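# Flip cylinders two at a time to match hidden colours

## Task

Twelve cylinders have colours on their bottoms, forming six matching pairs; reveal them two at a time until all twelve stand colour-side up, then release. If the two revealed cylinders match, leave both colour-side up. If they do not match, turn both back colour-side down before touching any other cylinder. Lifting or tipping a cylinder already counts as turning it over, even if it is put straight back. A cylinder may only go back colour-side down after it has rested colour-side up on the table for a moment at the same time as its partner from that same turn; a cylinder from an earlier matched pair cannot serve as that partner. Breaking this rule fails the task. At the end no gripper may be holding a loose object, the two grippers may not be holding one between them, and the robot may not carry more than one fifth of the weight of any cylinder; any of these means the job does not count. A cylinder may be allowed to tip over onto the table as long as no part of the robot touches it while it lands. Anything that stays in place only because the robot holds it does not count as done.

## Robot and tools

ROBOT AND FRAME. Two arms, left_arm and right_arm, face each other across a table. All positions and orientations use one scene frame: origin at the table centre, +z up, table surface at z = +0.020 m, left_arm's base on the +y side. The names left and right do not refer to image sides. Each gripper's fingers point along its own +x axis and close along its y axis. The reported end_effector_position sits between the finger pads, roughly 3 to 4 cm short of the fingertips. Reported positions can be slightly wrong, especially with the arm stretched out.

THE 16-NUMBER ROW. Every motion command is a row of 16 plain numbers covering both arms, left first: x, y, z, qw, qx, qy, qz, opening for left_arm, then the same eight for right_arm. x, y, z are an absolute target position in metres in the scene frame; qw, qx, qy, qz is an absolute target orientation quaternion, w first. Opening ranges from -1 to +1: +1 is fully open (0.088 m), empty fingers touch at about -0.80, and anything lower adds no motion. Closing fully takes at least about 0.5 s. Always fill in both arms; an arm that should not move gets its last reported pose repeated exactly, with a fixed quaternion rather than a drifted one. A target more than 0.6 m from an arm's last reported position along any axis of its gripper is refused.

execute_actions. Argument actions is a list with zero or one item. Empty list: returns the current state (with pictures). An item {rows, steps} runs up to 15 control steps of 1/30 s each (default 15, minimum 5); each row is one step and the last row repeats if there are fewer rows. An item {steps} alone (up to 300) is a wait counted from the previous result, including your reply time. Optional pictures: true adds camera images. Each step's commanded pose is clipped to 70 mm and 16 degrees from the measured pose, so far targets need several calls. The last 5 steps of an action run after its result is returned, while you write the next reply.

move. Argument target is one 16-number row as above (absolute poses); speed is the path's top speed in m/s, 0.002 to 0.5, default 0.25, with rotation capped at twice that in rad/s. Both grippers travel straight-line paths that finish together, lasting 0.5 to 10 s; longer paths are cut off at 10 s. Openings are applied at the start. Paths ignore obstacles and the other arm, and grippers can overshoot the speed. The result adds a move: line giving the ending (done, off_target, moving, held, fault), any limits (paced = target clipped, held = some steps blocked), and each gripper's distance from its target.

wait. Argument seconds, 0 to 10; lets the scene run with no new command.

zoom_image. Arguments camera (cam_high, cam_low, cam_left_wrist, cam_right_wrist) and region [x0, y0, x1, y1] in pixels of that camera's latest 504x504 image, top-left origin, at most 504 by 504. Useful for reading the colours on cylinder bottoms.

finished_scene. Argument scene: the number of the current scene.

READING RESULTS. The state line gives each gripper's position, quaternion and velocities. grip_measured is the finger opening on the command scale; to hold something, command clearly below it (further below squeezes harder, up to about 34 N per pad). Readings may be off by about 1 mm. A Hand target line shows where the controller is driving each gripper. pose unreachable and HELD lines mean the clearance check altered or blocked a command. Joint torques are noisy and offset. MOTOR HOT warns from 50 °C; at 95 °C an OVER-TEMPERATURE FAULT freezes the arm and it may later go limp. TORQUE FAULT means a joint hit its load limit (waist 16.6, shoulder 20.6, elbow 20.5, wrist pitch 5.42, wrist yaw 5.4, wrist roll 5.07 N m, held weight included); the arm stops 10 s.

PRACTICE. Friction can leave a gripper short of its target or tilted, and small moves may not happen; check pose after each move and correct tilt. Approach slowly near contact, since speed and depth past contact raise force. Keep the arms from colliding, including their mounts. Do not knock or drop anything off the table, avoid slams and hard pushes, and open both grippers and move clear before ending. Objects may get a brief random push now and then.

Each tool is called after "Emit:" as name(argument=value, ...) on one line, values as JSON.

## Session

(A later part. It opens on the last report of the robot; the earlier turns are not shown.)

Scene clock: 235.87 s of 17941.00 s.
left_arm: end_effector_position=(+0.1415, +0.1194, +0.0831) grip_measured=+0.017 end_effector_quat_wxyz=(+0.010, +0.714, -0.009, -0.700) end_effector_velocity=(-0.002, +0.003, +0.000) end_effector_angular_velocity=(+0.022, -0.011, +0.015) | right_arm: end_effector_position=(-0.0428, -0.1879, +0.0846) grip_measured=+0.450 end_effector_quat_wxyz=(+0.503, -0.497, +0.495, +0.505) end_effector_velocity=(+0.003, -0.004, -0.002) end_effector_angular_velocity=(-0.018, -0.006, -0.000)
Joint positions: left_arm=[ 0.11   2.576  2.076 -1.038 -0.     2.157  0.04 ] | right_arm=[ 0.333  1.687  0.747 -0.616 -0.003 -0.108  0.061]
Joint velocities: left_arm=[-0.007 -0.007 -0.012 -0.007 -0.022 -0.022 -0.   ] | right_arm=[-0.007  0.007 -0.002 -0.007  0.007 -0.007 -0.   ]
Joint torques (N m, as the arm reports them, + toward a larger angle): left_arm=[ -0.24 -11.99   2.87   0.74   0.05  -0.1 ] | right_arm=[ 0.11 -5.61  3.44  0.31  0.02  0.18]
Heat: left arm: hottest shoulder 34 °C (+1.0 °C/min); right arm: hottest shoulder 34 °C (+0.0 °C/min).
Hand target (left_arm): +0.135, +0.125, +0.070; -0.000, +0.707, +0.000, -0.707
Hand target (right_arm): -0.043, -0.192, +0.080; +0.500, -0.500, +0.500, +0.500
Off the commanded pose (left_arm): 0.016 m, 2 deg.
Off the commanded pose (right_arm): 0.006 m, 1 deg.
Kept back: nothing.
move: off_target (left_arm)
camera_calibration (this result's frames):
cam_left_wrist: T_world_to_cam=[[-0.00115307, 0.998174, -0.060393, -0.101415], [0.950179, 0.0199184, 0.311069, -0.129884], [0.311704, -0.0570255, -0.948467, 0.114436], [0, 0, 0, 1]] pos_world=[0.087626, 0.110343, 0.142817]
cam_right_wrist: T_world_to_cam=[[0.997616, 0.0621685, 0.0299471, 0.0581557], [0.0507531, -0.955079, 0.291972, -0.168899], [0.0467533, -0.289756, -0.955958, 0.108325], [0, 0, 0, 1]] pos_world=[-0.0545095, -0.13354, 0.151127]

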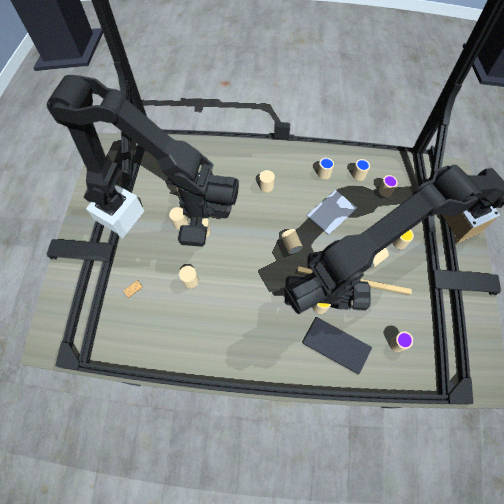

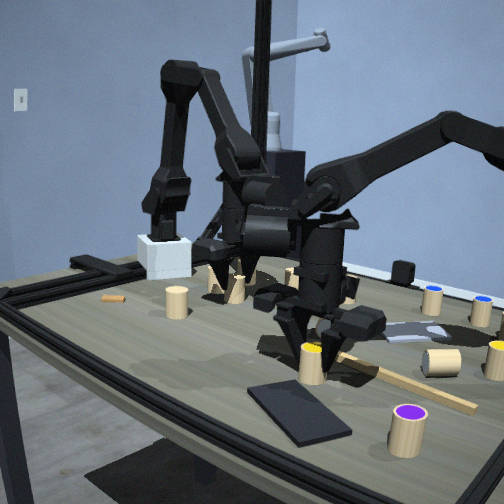

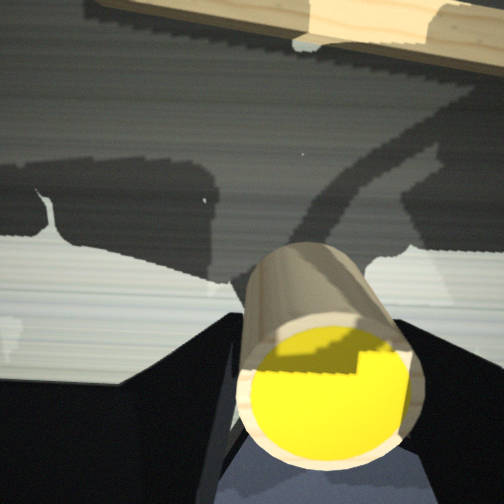

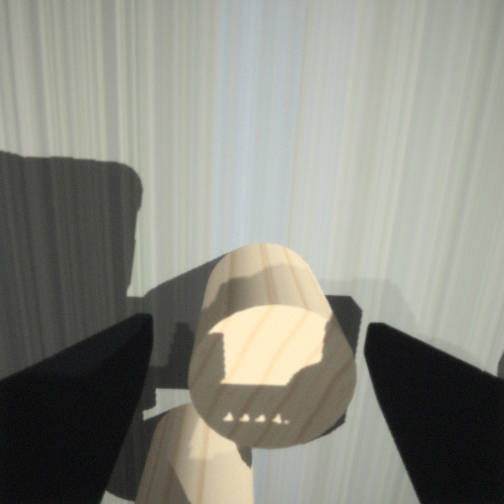

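Emit:
execute_actions(actions=[{"rows":[[0.135,0.125,0.068,0,0.707,0,-0.707,0.6,-0.043,-0.191,0.08,0.5,-0.5,0.5,0.5,0.45]],"steps":12}])

Emit:
move(target=[0.12,0.15,0.19,0,0.707,0,-0.707,0.6,-0.043,-0.191,0.08,0.5,-0.5,0.5,0.5,-0.4], speed=0.12)

Emit:
execute_actions(actions=[{"rows":[[0.1,0.18,0.2,0,0.707,0,-0.707,0.6,-0.043,-0.191,0.16,0.5,-0.5,0.5,0.5,-0.4]],"steps":12}])

Emit:
move(target=[-0.049,0.13,0.281,0.5,0.5,-0.5,-0.5,0.6,-0.05,0,0.28,0.707,0,0,0.707,-0.4], speed=0.4)

Emit:
execute_actions(actions=[{"rows":[[-0.049,0.06,0.281,0.5,0.5,-0.5,-0.5,0.6,-0.05,0,0.28,0.707,0,0,0.707,-0.4]],"steps":15}])

Emit:
execute_actions(actions=[{"rows":[[-0.049,0.06,0.281,0.5,0.5,-0.5,-0.5,-0.4,-0.05,0,0.28,0.707,0,0,0.707,-0.4]],"steps":15}])

Emit:
execute_actions(actions=[{"rows":[[-0.049,0.06,0.281,0.5,0.5,-0.5,-0.5,-0.4,-0.05,0,0.28,0.707,0,0,0.707,0.5]],"steps":10}])

Emit:
execute_actions(actions=[{"rows":[[-0.049,0.12,0.281,0.5,0.5,-0.5,-0.5,-0.4,-0.05,-0.04,0.28,0.707,0,0,0.707,0.5]],"steps":10}])

Scene clock: 236.67 s of 17941.00 s.
left_arm: end_effector_position=(+0.1392, +0.1217, +0.0770) grip_measured=+0.423 end_effector_quat_wxyz=(+0.007, +0.712, -0.006, -0.702) end_effector_velocity=(-0.021, +0.023, -0.040) end_effector_angular_velocity=(+0.108, +0.046, -0.009) | right_arm: end_effector_position=(-0.0428, -0.1880, +0.0837) grip_measured=+0.450 end_effector_quat_wxyz=(+0.502, -0.497, +0.496, +0.505) end_effector_velocity=(+0.000, -0.006, -0.001) end_effector_angular_velocity=(-0.026, +0.010, +0.015)
Joint positions: left_arm=[ 0.109  2.578  2.056 -1.025 -0.     2.157  0.06 ] | right_arm=[ 0.333  1.691  0.747 -0.613 -0.003 -0.108  0.061]
Joint velocities: left_arm=[-0.017  0.027 -0.11   0.022 -0.022 -0.007  0.173] | right_arm=[-0.007  0.002 -0.002 -0.022 -0.007 -0.022 -0.   ]
Joint torques (N m, as the arm reports them, + toward a larger angle): left_arm=[ -0.22 -12.21   4.79   0.37   0.05  -0.04] | right_arm=[ 0.1  -5.58  3.73  0.32  0.01  0.18]
Heat: left arm: hottest shoulder 34 °C (+1.0 °C/min); right arm: hottest shoulder 34 °C (+0.0 °C/min).
Steps of this call (steps 1 to 17: nothing new was sent; steps 18 to 24: the first 7 steps of this action). Readings (end_effector_position):
18: left_arm (+0.1415, +0.1194, +0.0829) | right_arm (-0.0428, -0.1879, +0.0842)
19: left_arm (+0.1415, +0.1194, +0.0829) | right_arm (-0.0428, -0.1879, +0.0841)
21: left_arm (+0.1422, +0.1180, +0.0822) | right_arm (-0.0428, -0.1879, +0.0839)
24: the state above

Scene clock: 238.60 s of 17941.00 s.
left_arm: end_effector_position=(+0.1189, +0.1517, +0.1821) grip_measured=+0.600 end_effector_quat_wxyz=(-0.005, +0.703, +0.006, -0.711) end_effector_velocity=(-0.003, +0.004, +0.001) end_effector_angular_velocity=(+0.014, +0.018, +0.010) | right_arm: end_effector_position=(-0.0423, -0.1881, +0.0836) grip_measured=+0.023 end_effector_quat_wxyz=(+0.503, -0.498, +0.495, +0.504) end_effector_velocity=(-0.005, +0.000, +0.000) end_effector_angular_velocity=(+0.011, +0.035, +0.020)
Joint positions: left_arm=[ 0.108  2.355  2.071 -1.305 -0.     2.157  0.068] | right_arm=[ 0.333  1.691  0.747 -0.613  0.001 -0.108  0.04 ]
Joint velocities: left_arm=[ 0.002 -0.002 -0.002 -0.022  0.007 -0.007 -0.   ] | right_arm=[-0.002 -0.007 -0.007  0.007 -0.037 -0.022 -0.   ]
Joint torques (N m, as the arm reports them, + toward a larger angle): left_arm=[  0.07 -14.33   6.5    0.02   0.11  -0.03] | right_arm=[ 0.08 -5.59  3.76  0.32 -0.09  0.17]
Heat: left arm: hottest shoulder 35 °C (+2.0 °C/min); right arm: hottest shoulder 34 °C (+1.0 °C/min).
Hand target (left_arm): +0.120, +0.150, +0.190; +0.000, +0.707, -0.000, -0.707
Hand target (right_arm): -0.043, -0.191, +0.080; +0.500, -0.500, +0.500, +0.500
Off your previous action's commanded pose (left_arm): 0.009 m, 1 deg at its last step (step 5 of this call).
Off your previous action's commanded pose (right_arm): 0.005 m, 1 deg at its last step (step 5 of this call).
Off the commanded pose (left_arm): 0.008 m, 1 deg.
Off the commanded pose (right_arm): 0.005 m, 1 deg.
Kept back: nothing.
move: done
camera_calibration (this result's frames):
cam_left_wrist: T_world_to_cam=[[-0.000364906, 0.999851, -0.0172376, -0.13592], [0.958769, 0.00524847, 0.284137, -0.133705], [0.284185, -0.0164232, -0.958629, 0.21616], [0, 0, 0, 1]] pos_world=[0.0667134, 0.140151, 0.242865]
cam_right_wrist: T_world_to_cam=[[0.997519, 0.062202, 0.0329544, 0.0574517], [0.0497737, -0.95431, 0.294643, -0.168935], [0.0497761, -0.292272, -0.955039, 0.106847], [0, 0, 0, 1]] pos_world=[-0.0542191, -0.133562, 0.149926]

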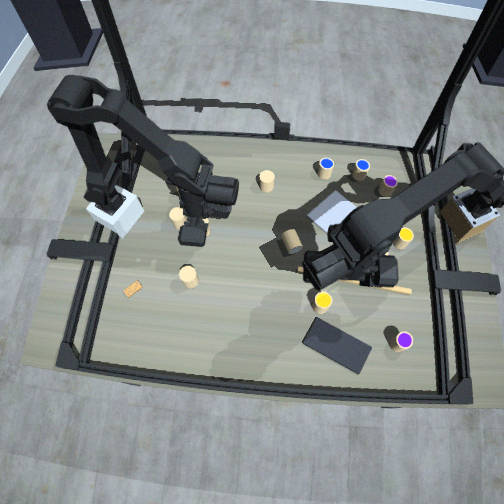

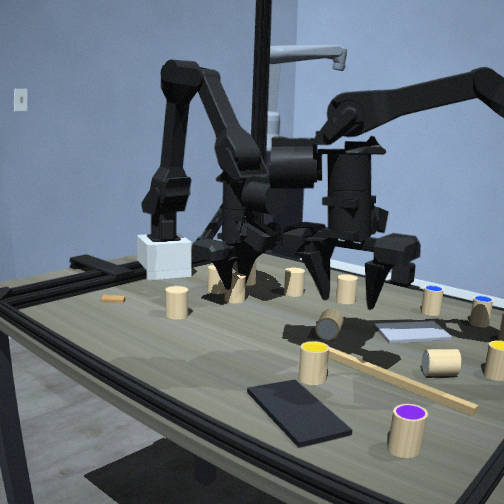

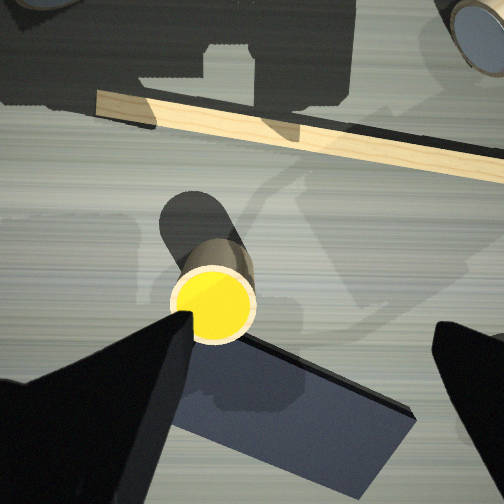

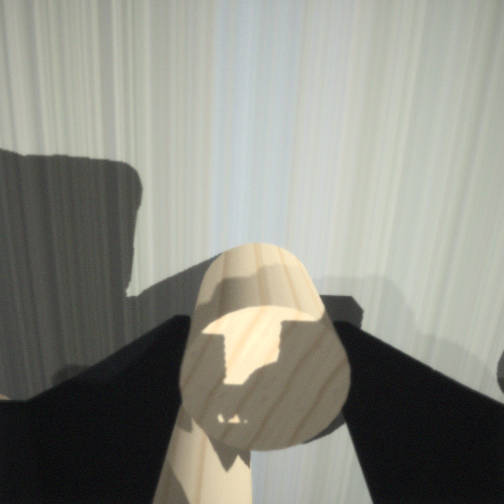

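Scene clock: 238.83 s of 17941.00 s.
left_arm: end_effector_position=(+0.1041, +0.1738, +0.1966) grip_measured=+0.600 end_effector_quat_wxyz=(-0.003, +0.705, +0.003, -0.709) end_effector_velocity=(-0.016, +0.029, +0.066) end_effector_angular_velocity=(-0.140, -0.120, +0.005) | right_arm: end_effector_position=(-0.0422, -0.1877, +0.1428) grip_measured=+0.023 end_effector_quat_wxyz=(+0.503, -0.498, +0.495, +0.504) end_effector_velocity=(+0.001, +0.015, +0.171) end_effector_angular_velocity=(+0.071, -0.000, +0.020)
Joint positions: left_arm=[ 0.108  2.216  1.893 -1.259 -0.     2.157  0.068] | right_arm=[ 0.333  1.554  0.88  -0.884  0.001 -0.108  0.04 ]
Joint velocities: left_arm=[-0.002 -0.349 -0.305  0.139 -0.022 -0.007 -0.   ] | right_arm=[-0.002 -0.305  0.447 -0.681 -0.007 -0.022 -0.   ]
Joint torques (N m, as the arm reports them, + toward a larger angle): left_arm=[ -0.03 -12.9    3.76   0.46   0.1    0.06] | right_arm=[ 0.1  -6.08  5.05 -0.31 -0.1   0.17]
Heat: left arm: hottest shoulder 35 °C (+2.0 °C/min); right arm: hottest shoulder 34 °C (+1.0 °C/min).
Steps of this call (steps 1 to 7: the first 7 steps of this action). Readings (end_effector_position):
1: left_arm (+0.1180, +0.1530, +0.1839) | right_arm (-0.0425, -0.1904, +0.0895)
2: left_arm (+0.1136, +0.1597, +0.1845) | right_arm (-0.0431, -0.1963, +0.0976)
4: left_arm (+0.1065, +0.1703, +0.1888) | right_arm (-0.0430, -0.1952, +0.1180)
7: the state above

Scene clock: 241.93 s of 17941.00 s.
left_arm: end_effector_position=(-0.0490, +0.1304, +0.2914) grip_measured=+0.600 end_effector_quat_wxyz=(+0.498, +0.497, -0.509, -0.495) end_effector_velocity=(-0.002, +0.001, -0.001) end_effector_angular_velocity=(-0.012, +0.003, -0.000) | right_arm: end_effector_position=(-0.0494, -0.0011, +0.2779) grip_measured=+0.023 end_effector_quat_wxyz=(+0.711, -0.006, -0.002, +0.703) end_effector_velocity=(-0.002, +0.000, +0.001) end_effector_angular_velocity=(+0.012, -0.023, +0.020)
Joint positions: left_arm=[-0.15   1.651  0.499  1.169  0.339  1.578  0.068] | right_arm=[ 0.376  1.667  0.593  1.069 -0.049 -0.011  0.04 ]
Joint velocities: left_arm=[-0.007  0.012 -0.012  0.037 -0.007 -0.007 -0.   ] | right_arm=[-0.002  0.007 -0.002  0.022 -0.022 -0.022 -0.   ]
Joint torques (N m, as the arm reports them, + toward a larger angle): left_arm=[-0.39 -5.08  3.89  1.75 -0.13 -0.2 ] | right_arm=[ 0.28 -6.54  6.78  1.67  0.03  0.19]
Heat: left arm: hottest shoulder 36 °C (+3.0 °C/min); right arm: hottest shoulder 34 °C (+0.0 °C/min).
Hand target (left_arm): -0.050, +0.132, +0.283; +0.496, +0.499, -0.502, -0.502
Hand target (right_arm): -0.050, +0.001, +0.278; +0.711, -0.002, -0.002, +0.703
Off your previous action's commanded pose (left_arm): 0.004 m, 0 deg at its last step (step 5 of this call).
Off your previous action's commanded pose (right_arm): 0.007 m, 0 deg at its last step (step 5 of this call).
Off the commanded pose (left_arm): 0.010 m, 1 deg.
Off the commanded pose (right_arm): 0.002 m, 1 deg.
Kept back: nothing.
move: off_target (left_arm)
camera_calibration (this result's frames):
cam_left_wrist: T_world_to_cam=[[0.0127158, -0.0483221, -0.998751, 0.310522], [0.958541, 0.284952, -0.00158289, 0.0430996], [0.284672, -0.957323, 0.0499421, 0.197164], [0, 0, 0, 1]] pos_world=[-0.101388, 0.191474, 0.300355]
cam_right_wrist: T_world_to_cam=[[0.996772, -0.0398778, 0.0696829, 0.0361772], [0.0538143, -0.312251, -0.948474, 0.298988], [0.0595817, 0.949162, -0.309097, 0.169799], [0, 0, 0, 1]] pos_world=[-0.0622672, -0.066365, 0.333545]

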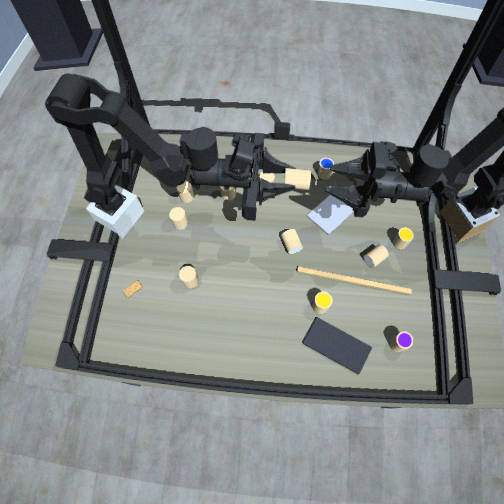

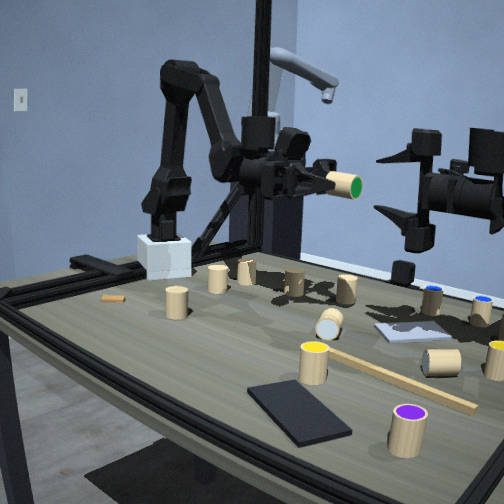

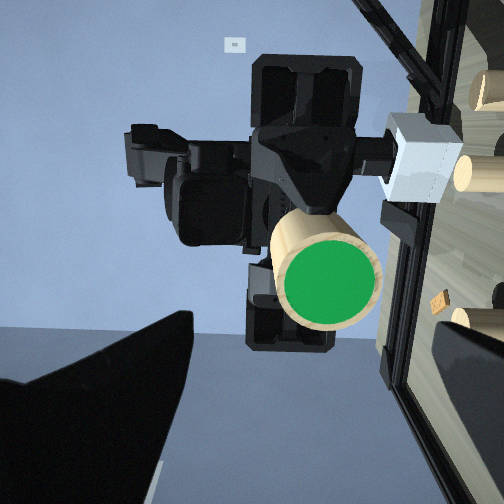

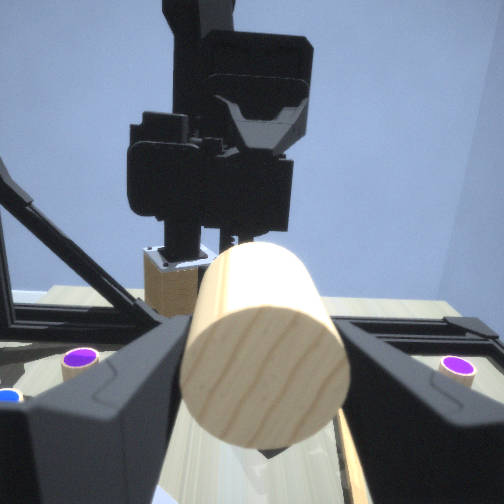

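Scene clock: 242.27 s of 17941.00 s.
left_arm: end_effector_position=(-0.0504, +0.0695, +0.2837) grip_measured=+0.600 end_effector_quat_wxyz=(+0.500, +0.499, -0.503, -0.498) end_effector_velocity=(+0.017, -0.056, +0.011) end_effector_angular_velocity=(-0.031, -0.001, +0.039) | right_arm: end_effector_position=(-0.0509, -0.0011, +0.2780) grip_measured=+0.023 end_effector_quat_wxyz=(+0.707, -0.004, -0.000, +0.707) end_effector_velocity=(-0.002, -0.000, -0.004) end_effector_angular_velocity=(-0.012, +0.008, +0.020)
Joint positions: left_arm=[-0.218  1.854  0.727  1.133  0.264  1.574  0.068] | right_arm=[ 0.376  1.667  0.593  1.069 -0.059 -0.006  0.04 ]
Joint velocities: left_arm=[-0.012  0.149  0.247 -0.066 -0.051 -0.007 -0.   ] | right_arm=[-0.002  0.002 -0.002 -0.007 -0.022  0.007 -0.   ]
Joint torques (N m, as the arm reports them, + toward a larger angle): left_arm=[ 0.05 -6.74  5.86  1.5  -0.11 -0.07] | right_arm=[-0.35 -7.67  6.51  1.34 -0.13  0.2 ]
Heat: left arm: hottest shoulder 36 °C (+3.0 °C/min); right arm: hottest shoulder 34 °C (+1.0 °C/min).
Steps of this call (steps 1 to 10: the first 10 steps of this action). Readings (end_effector_position):
1: left_arm (-0.0478, +0.1248, +0.2897) | right_arm (-0.0494, -0.0011, +0.2780)
2: left_arm (-0.0483, +0.1146, +0.2887) | right_arm (-0.0496, -0.0011, +0.2780)
4: left_arm (-0.0506, +0.0944, +0.2845) | right_arm (-0.0502, -0.0011, +0.2780)
8: left_arm (-0.0515, +0.0741, +0.2827) | right_arm (-0.0508, -0.0011, +0.2780)
10: the state above

Scene clock: 242.77 s of 17941.00 s.
left_arm: end_effector_position=(-0.0489, +0.0634, +0.2838) grip_measured=+0.027 end_effector_quat_wxyz=(+0.501, +0.499, -0.502, -0.498) end_effector_velocity=(-0.003, +0.001, -0.004) end_effector_angular_velocity=(+0.021, +0.028, -0.000) | right_arm: end_effector_position=(-0.0509, -0.0011, +0.2779) grip_measured=+0.023 end_effector_quat_wxyz=(+0.707, -0.003, +0.000, +0.707) end_effector_velocity=(-0.000, +0.000, +0.004) end_effector_angular_velocity=(+0.012, -0.008, +0.005)
Joint positions: left_arm=[-0.22   1.872  0.753  1.124  0.26   1.573  0.04 ] | right_arm=[ 0.376  1.667  0.593  1.069 -0.06  -0.005  0.04 ]
Joint velocities: left_arm=[-0.007 -0.007 -0.007 -0.022 -0.007 -0.022  0.   ] | right_arm=[-0.002 -0.002  0.002  0.007 -0.007 -0.007 -0.   ]
Joint torques (N m, as the arm reports them, + toward a larger angle): left_arm=[-0.42 -6.77  6.12  1.54 -0.15 -0.17] | right_arm=[-0.3  -7.7   6.53  1.33 -0.12  0.18]
Heat: left arm: hottest shoulder 36 °C (+3.0 °C/min); right arm: hottest shoulder 34 °C (+1.0 °C/min).
Off your previous action's commanded pose (left_arm): 0.006 m, 0 deg at its last step (step 5 of this call).
Off your previous action's commanded pose (right_arm): 0.002 m, 0 deg at its last step (step 5 of this call).
Steps of this call (steps 1 to 5: the last 5 steps of your previous action; steps 6 to 15: the first 10 steps of this action). Readings (end_effector_position):
6: left_arm (-0.0490, +0.0644, +0.2839) | right_arm (-0.0509, -0.0011, +0.2780)
7: left_arm (-0.0491, +0.0641, +0.2837) | right_arm (-0.0509, -0.0011, +0.2780)
9: left_arm (-0.0489, +0.0636, +0.2837) | right_arm (-0.0509, -0.0011, +0.2780)
13: left_arm (-0.0489, +0.0634, +0.2838) | right_arm (-0.0509, -0.0011, +0.2779)
15: the state above

Scene clock: 243.10 s of 17941.00 s.
left_arm: end_effector_position=(-0.0488, +0.0632, +0.2829) grip_measured=+0.026 end_effector_quat_wxyz=(+0.500, +0.500, -0.501, -0.499) end_effector_velocity=(+0.000, -0.001, -0.019) end_effector_angular_velocity=(+0.059, +0.023, +0.005) | right_arm: end_effector_position=(-0.0509, -0.0011, +0.2779) grip_measured=+0.188 end_effector_quat_wxyz=(+0.707, -0.003, +0.000, +0.707) end_effector_velocity=(-0.000, -0.001, -0.002) end_effector_angular_velocity=(-0.007, -0.007, +0.005)
Joint positions: left_arm=[-0.22   1.873  0.754  1.122  0.26   1.573  0.04 ] | right_arm=[ 0.376  1.667  0.593  1.069 -0.061 -0.005  0.048]
Joint velocities: left_arm=[-0.002  0.022 -0.002 -0.037 -0.007 -0.007 -0.   ] | right_arm=[-0.002 -0.002 -0.002 -0.007 -0.007 -0.007  0.161]
Joint torques (N m, as the arm reports them, + toward a larger angle): left_arm=[-0.35 -7.03  6.13  1.58 -0.15 -0.1 ] | right_arm=[-0.3  -7.67  6.52  1.33 -0.13  0.17]
Heat: left arm: hottest shoulder 36 °C (+3.0 °C/min); right arm: hottest shoulder 34 °C (+1.0 °C/min).
Off your previous action's commanded pose (left_arm): 0.004 m, 0 deg at its last step (step 5 of this call).
Off your previous action's commanded pose (right_arm): 0.003 m, 0 deg at its last step (step 5 of this call).
Steps of this call (steps 1 to 5: the last 5 steps of your previous action; steps 6 to 10: the first 5 steps of this action). Readings (end_effector_position):
6: left_arm (-0.0489, +0.0634, +0.2838) | right_arm (-0.0509, -0.0011, +0.2779)
7: left_arm (-0.0489, +0.0634, +0.2838) | right_arm (-0.0509, -0.0011, +0.2779)
9: left_arm (-0.0488, +0.0633, +0.2833) | right_arm (-0.0509, -0.0011, +0.2779)
10: the state above

Scene clock: 243.43 s of 17941.00 s.
left_arm: end_effector_position=(-0.0486, +0.0983, +0.2773) grip_measured=+0.026 end_effector_quat_wxyz=(+0.498, +0.502, -0.498, -0.502) end_effector_velocity=(+0.016, +0.164, -0.035) end_effector_angular_velocity=(+0.105, +0.040, +0.068) | right_arm: end_effector_position=(-0.0506, -0.0258, +0.2788) grip_measured=+0.487 end_effector_quat_wxyz=(+0.707, -0.002, -0.001, +0.707) end_effector_velocity=(+0.001, -0.100, +0.022) end_effector_angular_velocity=(+0.051, -0.011, +0.005)
Joint positions: left_arm=[-0.189  1.786  0.609  1.169  0.29   1.573  0.04 ] | right_arm=[ 0.369  1.577  0.498  1.076 -0.067 -0.005  0.063]
Joint velocities: left_arm=[ 0.178 -0.418 -0.652  0.125  0.11  -0.007 -0.   ] | right_arm=[-0.032 -0.418 -0.359 -0.007 -0.037 -0.007  0.005]
Joint torques (N m, as the arm reports them, + toward a larger angle): left_arm=[-0.12 -9.04  4.52  1.97  0.06 -0.12] | right_arm=[-0.33 -7.6   4.67  1.51 -0.13  0.17]
Heat: left arm: hottest shoulder 36 °C (+3.0 °C/min); right arm: hottest shoulder 34 °C (+1.0 °C/min).
Off your previous action's commanded pose (left_arm): 0.003 m, 0 deg at its last step (step 5 of this call).
Off your previous action's commanded pose (right_arm): 0.003 m, 0 deg at its last step (step 5 of this call).
Steps of this call (steps 1 to 5: the last 5 steps of your previous action; steps 6 to 10: the first 5 steps of this action). Readings (end_effector_position):
6: left_arm (-0.0493, +0.0676, +0.2819) | right_arm (-0.0510, -0.0047, +0.2777)
7: left_arm (-0.0497, +0.0758, +0.2812) | right_arm (-0.0508, -0.0107, +0.2774)
9: left_arm (-0.0493, +0.0923, +0.2786) | right_arm (-0.0507, -0.0222, +0.2779)
10: the state above

E green. Next D.

Emit:
move(target=[-0.13,0.28,0.14,0,0.707,0,-0.707,-0.4,-0.061,-0.256,0.135,0.5,-0.5,0.5,0.5,0.5], speed=0.4)

Emit:
move(target=[-0.13,0.28,0.07,0,0.707,0,-0.707,-0.4,-0.062,-0.258,0.08,0.5,-0.5,0.5,0.5,0.5], speed=0.1)

Emit:
execute_actions(actions=[{"rows":[[-0.13,0.28,0.07,0,0.707,0,-0.707,0.7,-0.062,-0.258,0.08,0.5,-0.5,0.5,0.5,-0.4]],"steps":12}])

Emit:
execute_actions(actions=[{"rows":[[-0.13,0.28,0.15,0,0.707,0,-0.707,0.7,-0.062,-0.258,0.16,0.5,-0.5,0.5,0.5,-0.4]],"steps":12}])

Emit:
move(target=[-0.049,0.13,0.281,0.5,0.5,-0.5,-0.5,0.6,-0.05,0,0.28,0.707,0,0,0.707,-0.4], speed=0.4)

Emit:
execute_actions(actions=[{"rows":[[-0.049,0.06,0.281,0.5,0.5,-0.5,-0.5,0.6,-0.05,0,0.28,0.707,0,0,0.707,-0.4]],"steps":15}])

Emit:
execute_actions(actions=[{"rows":[[-0.049,0.06,0.281,0.5,0.5,-0.5,-0.5,-0.4,-0.05,0,0.28,0.707,0,0,0.707,-0.4]],"steps":15}])

Scene clock: 246.43 s of 17941.00 s.
left_arm: end_effector_position=(-0.1300, +0.2805, +0.1384) grip_measured=+0.023 end_effector_quat_wxyz=(+0.004, +0.703, +0.002, -0.711) end_effector_velocity=(-0.003, +0.005, -0.002) end_effector_angular_velocity=(+0.032, +0.008, -0.015) | right_arm: end_effector_position=(-0.0607, -0.2585, +0.1360) grip_measured=+0.500 end_effector_quat_wxyz=(+0.496, -0.500, +0.498, +0.506) end_effector_velocity=(-0.001, -0.003, -0.002) end_effector_angular_velocity=(-0.017, +0.008, +0.005)
Joint positions: left_arm=[-0.461  1.622  0.833 -0.778  0.011  1.581  0.04 ] | right_arm=[ 0.388  1.277  0.623 -0.914 -0.008 -0.059  0.064]
Joint velocities: left_arm=[-0.007  0.012  0.002 -0.022  0.007  0.007 -0.   ] | right_arm=[-0.002  0.007 -0.002 -0.007 -0.007 -0.007 -0.   ]
Joint torques (N m, as the arm reports them, + toward a larger angle): left_arm=[-0.24 -5.12  5.54  0.21 -0.01 -0.08] | right_arm=[ 0.29 -3.28  6.65 -0.08  0.03  0.11]
Heat: left arm: hottest shoulder 35 °C (+2.0 °C/min); right arm: hottest shoulder 34 °C (+1.0 °C/min).
Hand target (left_arm): -0.130, +0.278, +0.138; +0.003, +0.704, +0.003, -0.710
Hand target (right_arm): -0.061, -0.257, +0.137; +0.496, -0.501, +0.499, +0.504
Off your previous action's commanded pose (left_arm): 0.008 m, 0 deg at its last step (step 5 of this call).
Off your previous action's commanded pose (right_arm): 0.006 m, 0 deg at its last step (step 5 of this call).
Off the commanded pose (left_arm): 0.002 m, 1 deg.
Off the commanded pose (right_arm): 0.003 m, 1 deg.
Kept back: nothing.
move: done
camera_calibration (this result's frames):
cam_left_wrist: T_world_to_cam=[[-0.00810284, 0.999286, -0.0369053, -0.26372], [0.958898, 0.0182331, 0.283165, 0.113116], [0.283635, -0.033094, -0.958361, 0.251692], [0, 0, 0, 1]] pos_world=[-0.181993, 0.269799, 0.199448]
cam_right_wrist: T_world_to_cam=[[0.997373, 0.0690123, 0.0220312, 0.0817158], [0.0591061, -0.951046, 0.303346, -0.250406], [0.0418873, -0.301247, -0.952626, 0.134103], [0, 0, 0, 1]] pos_world=[-0.0723178, -0.203388, 0.201909]

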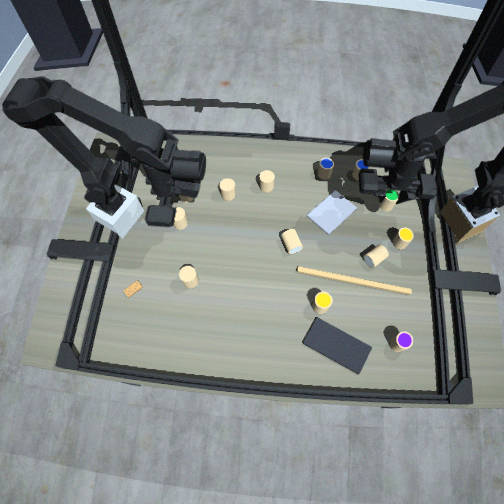

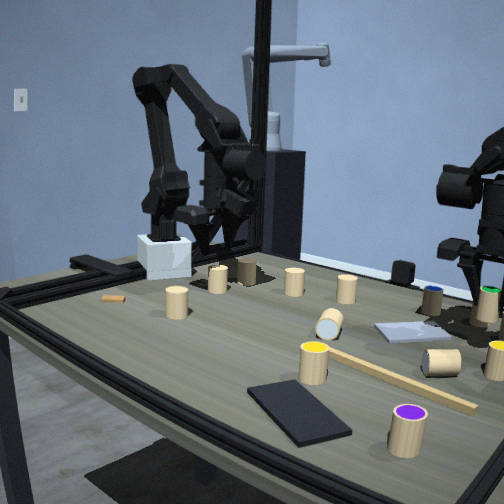

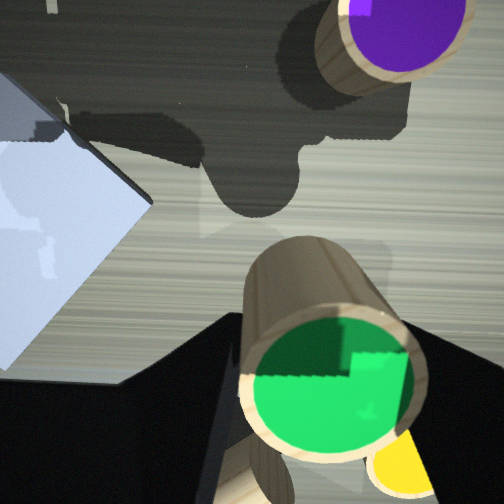

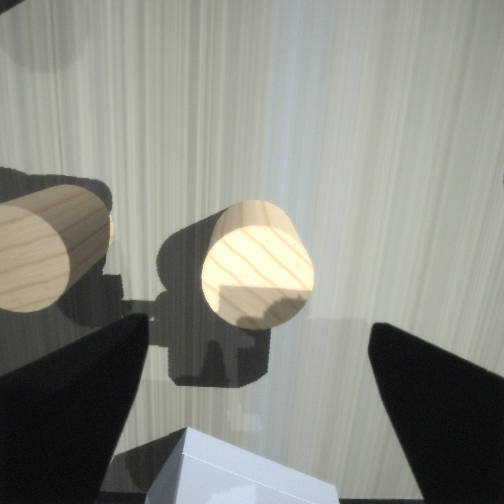

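Scene clock: 247.57 s of 17941.00 s.
left_arm: end_effector_position=(-0.1298, +0.2773, +0.0770) grip_measured=+0.022 end_effector_quat_wxyz=(+0.005, +0.706, -0.003, -0.708) end_effector_velocity=(+0.000, +0.002, +0.000) end_effector_angular_velocity=(+0.007, -0.007, +0.005) | right_arm: end_effector_position=(-0.0618, -0.2551, +0.0837) grip_measured=+0.500 end_effector_quat_wxyz=(+0.502, -0.497, +0.496, +0.505) end_effector_velocity=(-0.001, +0.001, -0.003) end_effector_angular_velocity=(+0.008, +0.007, -0.010)
Joint positions: left_arm=[-0.465  1.801  0.729 -0.488  0.003  1.581  0.04 ] | right_arm=[ 0.4    1.429  0.489 -0.617 -0.003 -0.039  0.064]
Joint velocities: left_arm=[-0.002 -0.002 -0.002 -0.007 -0.007 -0.007  0.001] | right_arm=[-0.002  0.007 -0.007  0.022 -0.007  0.007 -0.   ]
Joint torques (N m, as the arm reports them, + toward a larger angle): left_arm=[-0.43 -3.52  2.98  1.65 -0.05 -0.01] | right_arm=[ 0.25 -3.58  3.5   0.32  0.02  0.18]
Heat: left arm: hottest shoulder 35 °C (+2.0 °C/min); right arm: hottest shoulder 34 °C (+1.0 °C/min).
Hand target (left_arm): -0.130, +0.280, +0.070; -0.000, +0.707, -0.000, -0.707
Hand target (right_arm): -0.062, -0.259, +0.080; +0.500, -0.500, +0.500, +0.500
Off the commanded pose (left_arm): 0.007 m, 1 deg.
Off the commanded pose (right_arm): 0.005 m, 1 deg.
Kept back: nothing.
move: done
camera_calibration (this result's frames):
cam_left_wrist: T_world_to_cam=[[-0.00365114, 0.999005, -0.0444494, -0.261531], [0.956746, 0.0164203, 0.29046, 0.130089], [0.2909, -0.0414663, -0.955854, 0.19575], [0, 0, 0, 1]] pos_world=[-0.182361, 0.267251, 0.137698]
cam_right_wrist: T_world_to_cam=[[0.99772, 0.0610929, 0.0286896, 0.0811644], [0.0500003, -0.95455, 0.293828, -0.231893], [0.0453365, -0.291724, -0.955428, 0.0881972], [0, 0, 0, 1]] pos_world=[-0.0733832, -0.200582, 0.150074]

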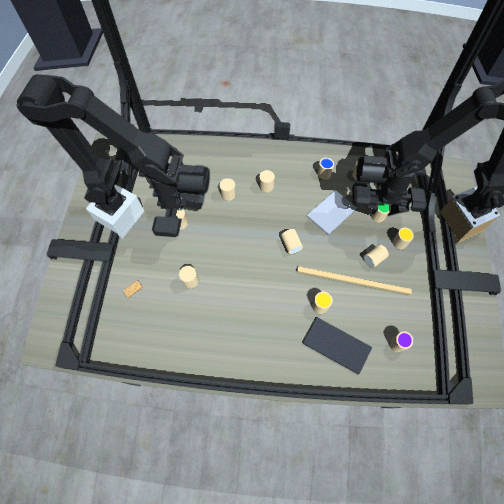

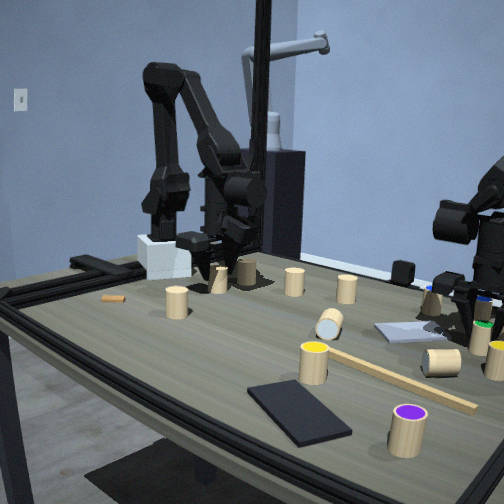

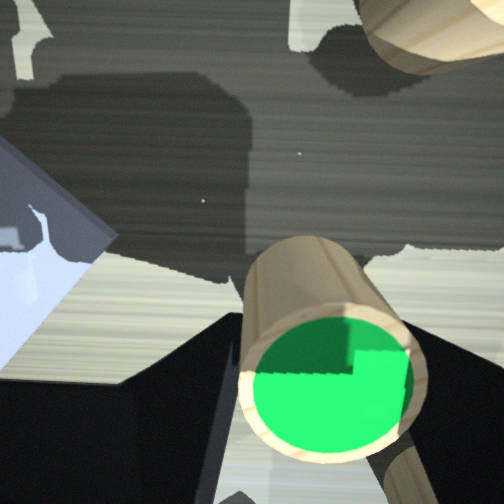

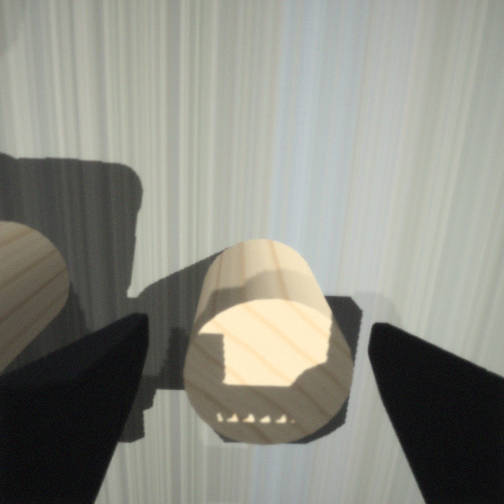

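Scene clock: 247.80 s of 17941.00 s.
left_arm: end_effector_position=(-0.1297, +0.2751, +0.0740) grip_measured=+0.424 end_effector_quat_wxyz=(+0.008, +0.706, -0.006, -0.708) end_effector_velocity=(+0.003, +0.008, -0.009) end_effector_angular_velocity=(+0.047, -0.021, +0.005) | right_arm: end_effector_position=(-0.0616, -0.2551, +0.0829) grip_measured=+0.022 end_effector_quat_wxyz=(+0.502, -0.497, +0.497, +0.504) end_effector_velocity=(-0.003, -0.003, -0.001) end_effector_angular_velocity=(-0.011, +0.022, -0.010)
Joint positions: left_arm=[-0.465  1.812  0.727 -0.466  0.003  1.581  0.06 ] | right_arm=[ 0.4    1.433  0.489 -0.614 -0.001 -0.039  0.04 ]
Joint velocities: left_arm=[-0.002  0.037 -0.002 -0.007 -0.022 -0.007  0.173] | right_arm=[-0.002  0.002 -0.002 -0.007 -0.022  0.007 -0.   ]
Joint torques (N m, as the arm reports them, + toward a larger angle): left_arm=[-0.23 -5.3   3.23  0.29 -0.05  0.05] | right_arm=[ 0.25 -3.53  3.63  0.34 -0.02  0.17]
Heat: left arm: hottest shoulder 35 °C (+2.0 °C/min); right arm: hottest shoulder 34 °C (+1.0 °C/min).
Steps of this call (steps 1 to 7: the first 7 steps of this action). Readings (end_effector_position):
1: left_arm (-0.1298, +0.2772, +0.0770) | right_arm (-0.0618, -0.2552, +0.0834)
2: left_arm (-0.1298, +0.2771, +0.0770) | right_arm (-0.0618, -0.2551, +0.0833)
4: left_arm (-0.1297, +0.2741, +0.0760) | right_arm (-0.0617, -0.2551, +0.0830)
7: the state above

Scene clock: 248.20 s of 17941.00 s.
left_arm: end_effector_position=(-0.1297, +0.2782, +0.1315) grip_measured=+0.695 end_effector_quat_wxyz=(+0.004, +0.706, -0.002, -0.708) end_effector_velocity=(-0.005, -0.032, +0.177) end_effector_angular_velocity=(-0.120, +0.020, -0.000) | right_arm: end_effector_position=(-0.0615, -0.2533, +0.1385) grip_measured=+0.022 end_effector_quat_wxyz=(+0.501, -0.498, +0.498, +0.503) end_effector_velocity=(+0.000, -0.001, +0.173) end_effector_angular_velocity=(+0.042, +0.006, +0.000)
Joint positions: left_arm=[-0.465  1.642  0.822 -0.743  0.002  1.581  0.073] | right_arm=[ 0.4    1.291  0.643 -0.915 -0.001 -0.039  0.04 ]
Joint velocities: left_arm=[-0.007 -0.398  0.403 -0.681  0.022 -0.007  0.002] | right_arm=[-0.007 -0.383  0.486 -0.828 -0.007 -0.007 -0.   ]
Joint torques (N m, as the arm reports them, + toward a larger angle): left_arm=[-0.01 -5.99  4.23 -0.08  0.    0.07] | right_arm=[ 0.22 -4.28  5.46 -0.26 -0.02  0.17]
Heat: left arm: hottest shoulder 35 °C (+2.0 °C/min); right arm: hottest shoulder 34 °C (+1.0 °C/min).
Off your previous action's commanded pose (left_arm): 0.006 m, 1 deg at its last step (step 5 of this call).
Off your previous action's commanded pose (right_arm): 0.004 m, 1 deg at its last step (step 5 of this call).
Steps of this call (steps 1 to 5: the last 5 steps of your previous action; steps 6 to 12: the first 7 steps of this action). Readings (end_effector_position):
6: left_arm (-0.1297, +0.2787, +0.0793) | right_arm (-0.0617, -0.2576, +0.0883)
7: left_arm (-0.1298, +0.2858, +0.0875) | right_arm (-0.0619, -0.2621, +0.0963)
9: left_arm (-0.1298, +0.2862, +0.1075) | right_arm (-0.0617, -0.2584, +0.1151)
12: the state above

Scene clock: 251.33 s of 17941.00 s.
left_arm: end_effector_position=(-0.0493, +0.1318, +0.2878) grip_measured=+0.600 end_effector_quat_wxyz=(+0.496, +0.500, -0.508, -0.496) end_effector_velocity=(-0.002, -0.001, -0.003) end_effector_angular_velocity=(-0.002, +0.021, -0.010) | right_arm: end_effector_position=(-0.0505, -0.0016, +0.2770) grip_measured=+0.022 end_effector_quat_wxyz=(+0.711, -0.006, -0.001, +0.703) end_effector_velocity=(+0.000, +0.001, +0.001) end_effector_angular_velocity=(+0.012, -0.008, +0.005)
Joint positions: left_arm=[-0.15   1.657  0.489  1.178  0.338  1.584  0.068] | right_arm=[ 0.38   1.667  0.59   1.07  -0.045 -0.011  0.04 ]
Joint velocities: left_arm=[-0.002  0.017 -0.002  0.022  0.007 -0.022 -0.   ] | right_arm=[-0.002  0.012  0.002  0.022 -0.007 -0.007 -0.   ]
Joint torques (N m, as the arm reports them, + toward a larger angle): left_arm=[ 0.26 -5.09  4.34  1.78  0.1  -0.1 ] | right_arm=[-0.06 -6.5   7.02  1.65 -0.08  0.2 ]
Heat: left arm: hottest shoulder 35 °C (+2.0 °C/min); right arm: hottest shoulder 33 °C (+0.0 °C/min).
Hand target (left_arm): -0.049, +0.132, +0.283; +0.496, +0.500, -0.504, -0.500
Hand target (right_arm): -0.050, +0.001, +0.278; +0.711, -0.002, -0.002, +0.704
Off your previous action's commanded pose (left_arm): 0.007 m, 0 deg at its last step (step 5 of this call).
Off your previous action's commanded pose (right_arm): 0.008 m, 0 deg at its last step (step 5 of this call).
Off the commanded pose (left_arm): 0.007 m, 1 deg.
Off the commanded pose (right_arm): 0.003 m, 1 deg.
Kept back: nothing.
move: done
camera_calibration (this result's frames):
cam_left_wrist: T_world_to_cam=[[0.016241, -0.0429474, -0.998945, 0.30652], [0.958192, 0.286107, 0.0032779, 0.0414204], [0.285664, -0.957235, 0.0457985, 0.199985], [0, 0, 0, 1]] pos_world=[-0.101796, 0.192747, 0.296902]
cam_right_wrist: T_world_to_cam=[[0.996815, -0.040131, 0.068913, 0.0374841], [0.0528889, -0.314071, -0.947925, 0.297798], [0.0596848, 0.948551, -0.310948, 0.170575], [0, 0, 0, 1]] pos_world=[-0.0632957, -0.0667649, 0.332747]

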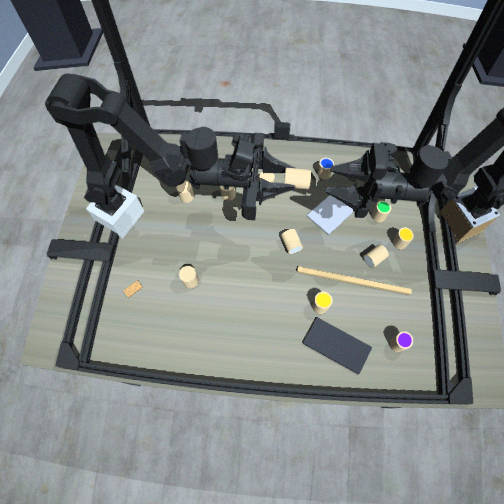

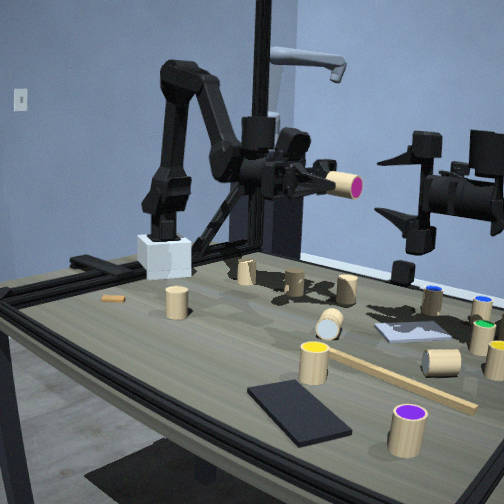

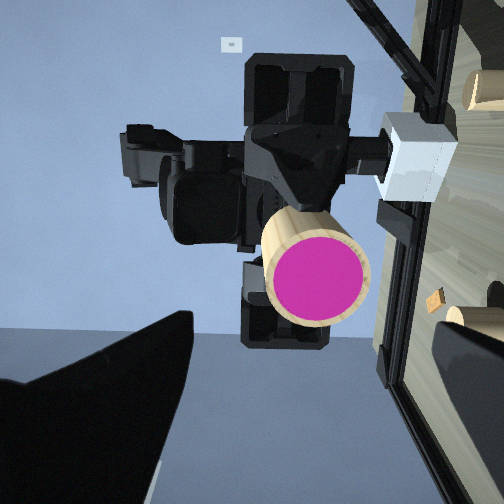

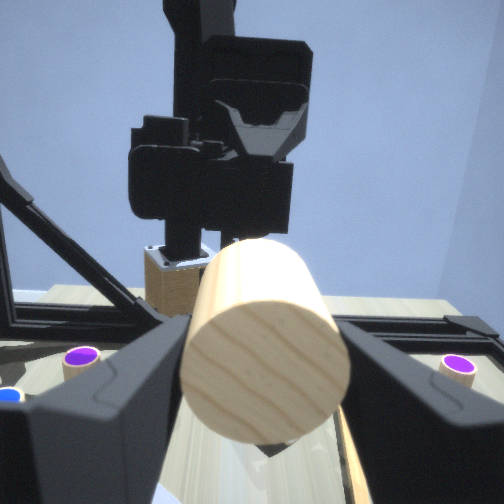

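Scene clock: 251.67 s of 17941.00 s.
left_arm: end_effector_position=(-0.0502, +0.0694, +0.2840) grip_measured=+0.600 end_effector_quat_wxyz=(+0.500, +0.499, -0.504, -0.498) end_effector_velocity=(+0.014, -0.056, +0.002) end_effector_angular_velocity=(-0.002, +0.022, +0.034) | right_arm: end_effector_position=(-0.0509, -0.0017, +0.2770) grip_measured=+0.022 end_effector_quat_wxyz=(+0.707, -0.004, +0.000, +0.707) end_effector_velocity=(-0.000, +0.000, -0.003) end_effector_angular_velocity=(-0.017, -0.006, +0.005)
Joint positions: left_arm=[-0.218  1.854  0.728  1.133  0.264  1.574  0.068] | right_arm=[ 0.376  1.667  0.59   1.071 -0.059 -0.006  0.04 ]
Joint velocities: left_arm=[-0.017  0.159  0.242 -0.081 -0.051 -0.022  0.   ] | right_arm=[-0.002 -0.002  0.002 -0.022 -0.007 -0.007 -0.   ]
Joint torques (N m, as the arm reports them, + toward a larger angle): left_arm=[-0.4  -6.71  6.01  1.52 -0.09 -0.15] | right_arm=[-0.34 -7.67  6.9   1.27 -0.11  0.2 ]
Heat: left arm: hottest shoulder 35 °C (+2.0 °C/min); right arm: hottest shoulder 33 °C (+0.0 °C/min).
Steps of this call (steps 1 to 10: the first 10 steps of this action). Readings (end_effector_position):
1: left_arm (-0.0484, +0.1260, +0.2866) | right_arm (-0.0506, -0.0016, +0.2770)
2: left_arm (-0.0486, +0.1154, +0.2859) | right_arm (-0.0509, -0.0016, +0.2770)
4: left_arm (-0.0503, +0.0948, +0.2839) | right_arm (-0.0511, -0.0017, +0.2770)
8: left_arm (-0.0514, +0.0741, +0.2836) | right_arm (-0.0509, -0.0017, +0.2770)
10: the state above

Scene clock: 252.17 s of 17941.00 s.
left_arm: end_effector_position=(-0.0490, +0.0634, +0.2837) grip_measured=+0.027 end_effector_quat_wxyz=(+0.500, +0.499, -0.502, -0.498) end_effector_velocity=(-0.000, +0.000, -0.001) end_effector_angular_velocity=(+0.007, +0.009, +0.005) | right_arm: end_effector_position=(-0.0509, -0.0016, +0.2769) grip_measured=+0.022 end_effector_quat_wxyz=(+0.707, -0.004, +0.001, +0.707) end_effector_velocity=(-0.000, -0.001, -0.002) end_effector_angular_velocity=(-0.007, -0.007, +0.005)
Joint positions: left_arm=[-0.22   1.872  0.753  1.124  0.26   1.573  0.04 ] | right_arm=[ 0.376  1.667  0.59   1.069 -0.061 -0.005  0.04 ]
Joint velocities: left_arm=[-0.002 -0.002 -0.002 -0.007 -0.007 -0.007 -0.   ] | right_arm=[-0.002 -0.002 -0.002 -0.007 -0.007 -0.007 -0.   ]
Joint torques (N m, as the arm reports them, + toward a larger angle): left_arm=[-0.44 -6.49  6.19  1.53 -0.09 -0.07] | right_arm=[-0.3  -7.68  6.89  1.31 -0.12  0.17]
Heat: left arm: hottest shoulder 35 °C (+2.0 °C/min); right arm: hottest shoulder 33 °C (+0.0 °C/min).
Off your previous action's commanded pose (left_arm): 0.006 m, 0 deg at its last step (step 5 of this call).
Off your previous action's commanded pose (right_arm): 0.004 m, 0 deg at its last step (step 5 of this call).
Steps of this call (steps 1 to 5: the last 5 steps of your previous action; steps 6 to 15: the first 10 steps of this action). Readings (end_effector_position):
6: left_arm (-0.0492, +0.0643, +0.2838) | right_arm (-0.0508, -0.0017, +0.2770)
7: left_arm (-0.0491, +0.0641, +0.2837) | right_arm (-0.0509, -0.0017, +0.2770)
9: left_arm (-0.0492, +0.0636, +0.2837) | right_arm (-0.0509, -0.0017, +0.2770)
13: left_arm (-0.0490, +0.0634, +0.2837) | right_arm (-0.0509, -0.0016, +0.2769)
15: the state above


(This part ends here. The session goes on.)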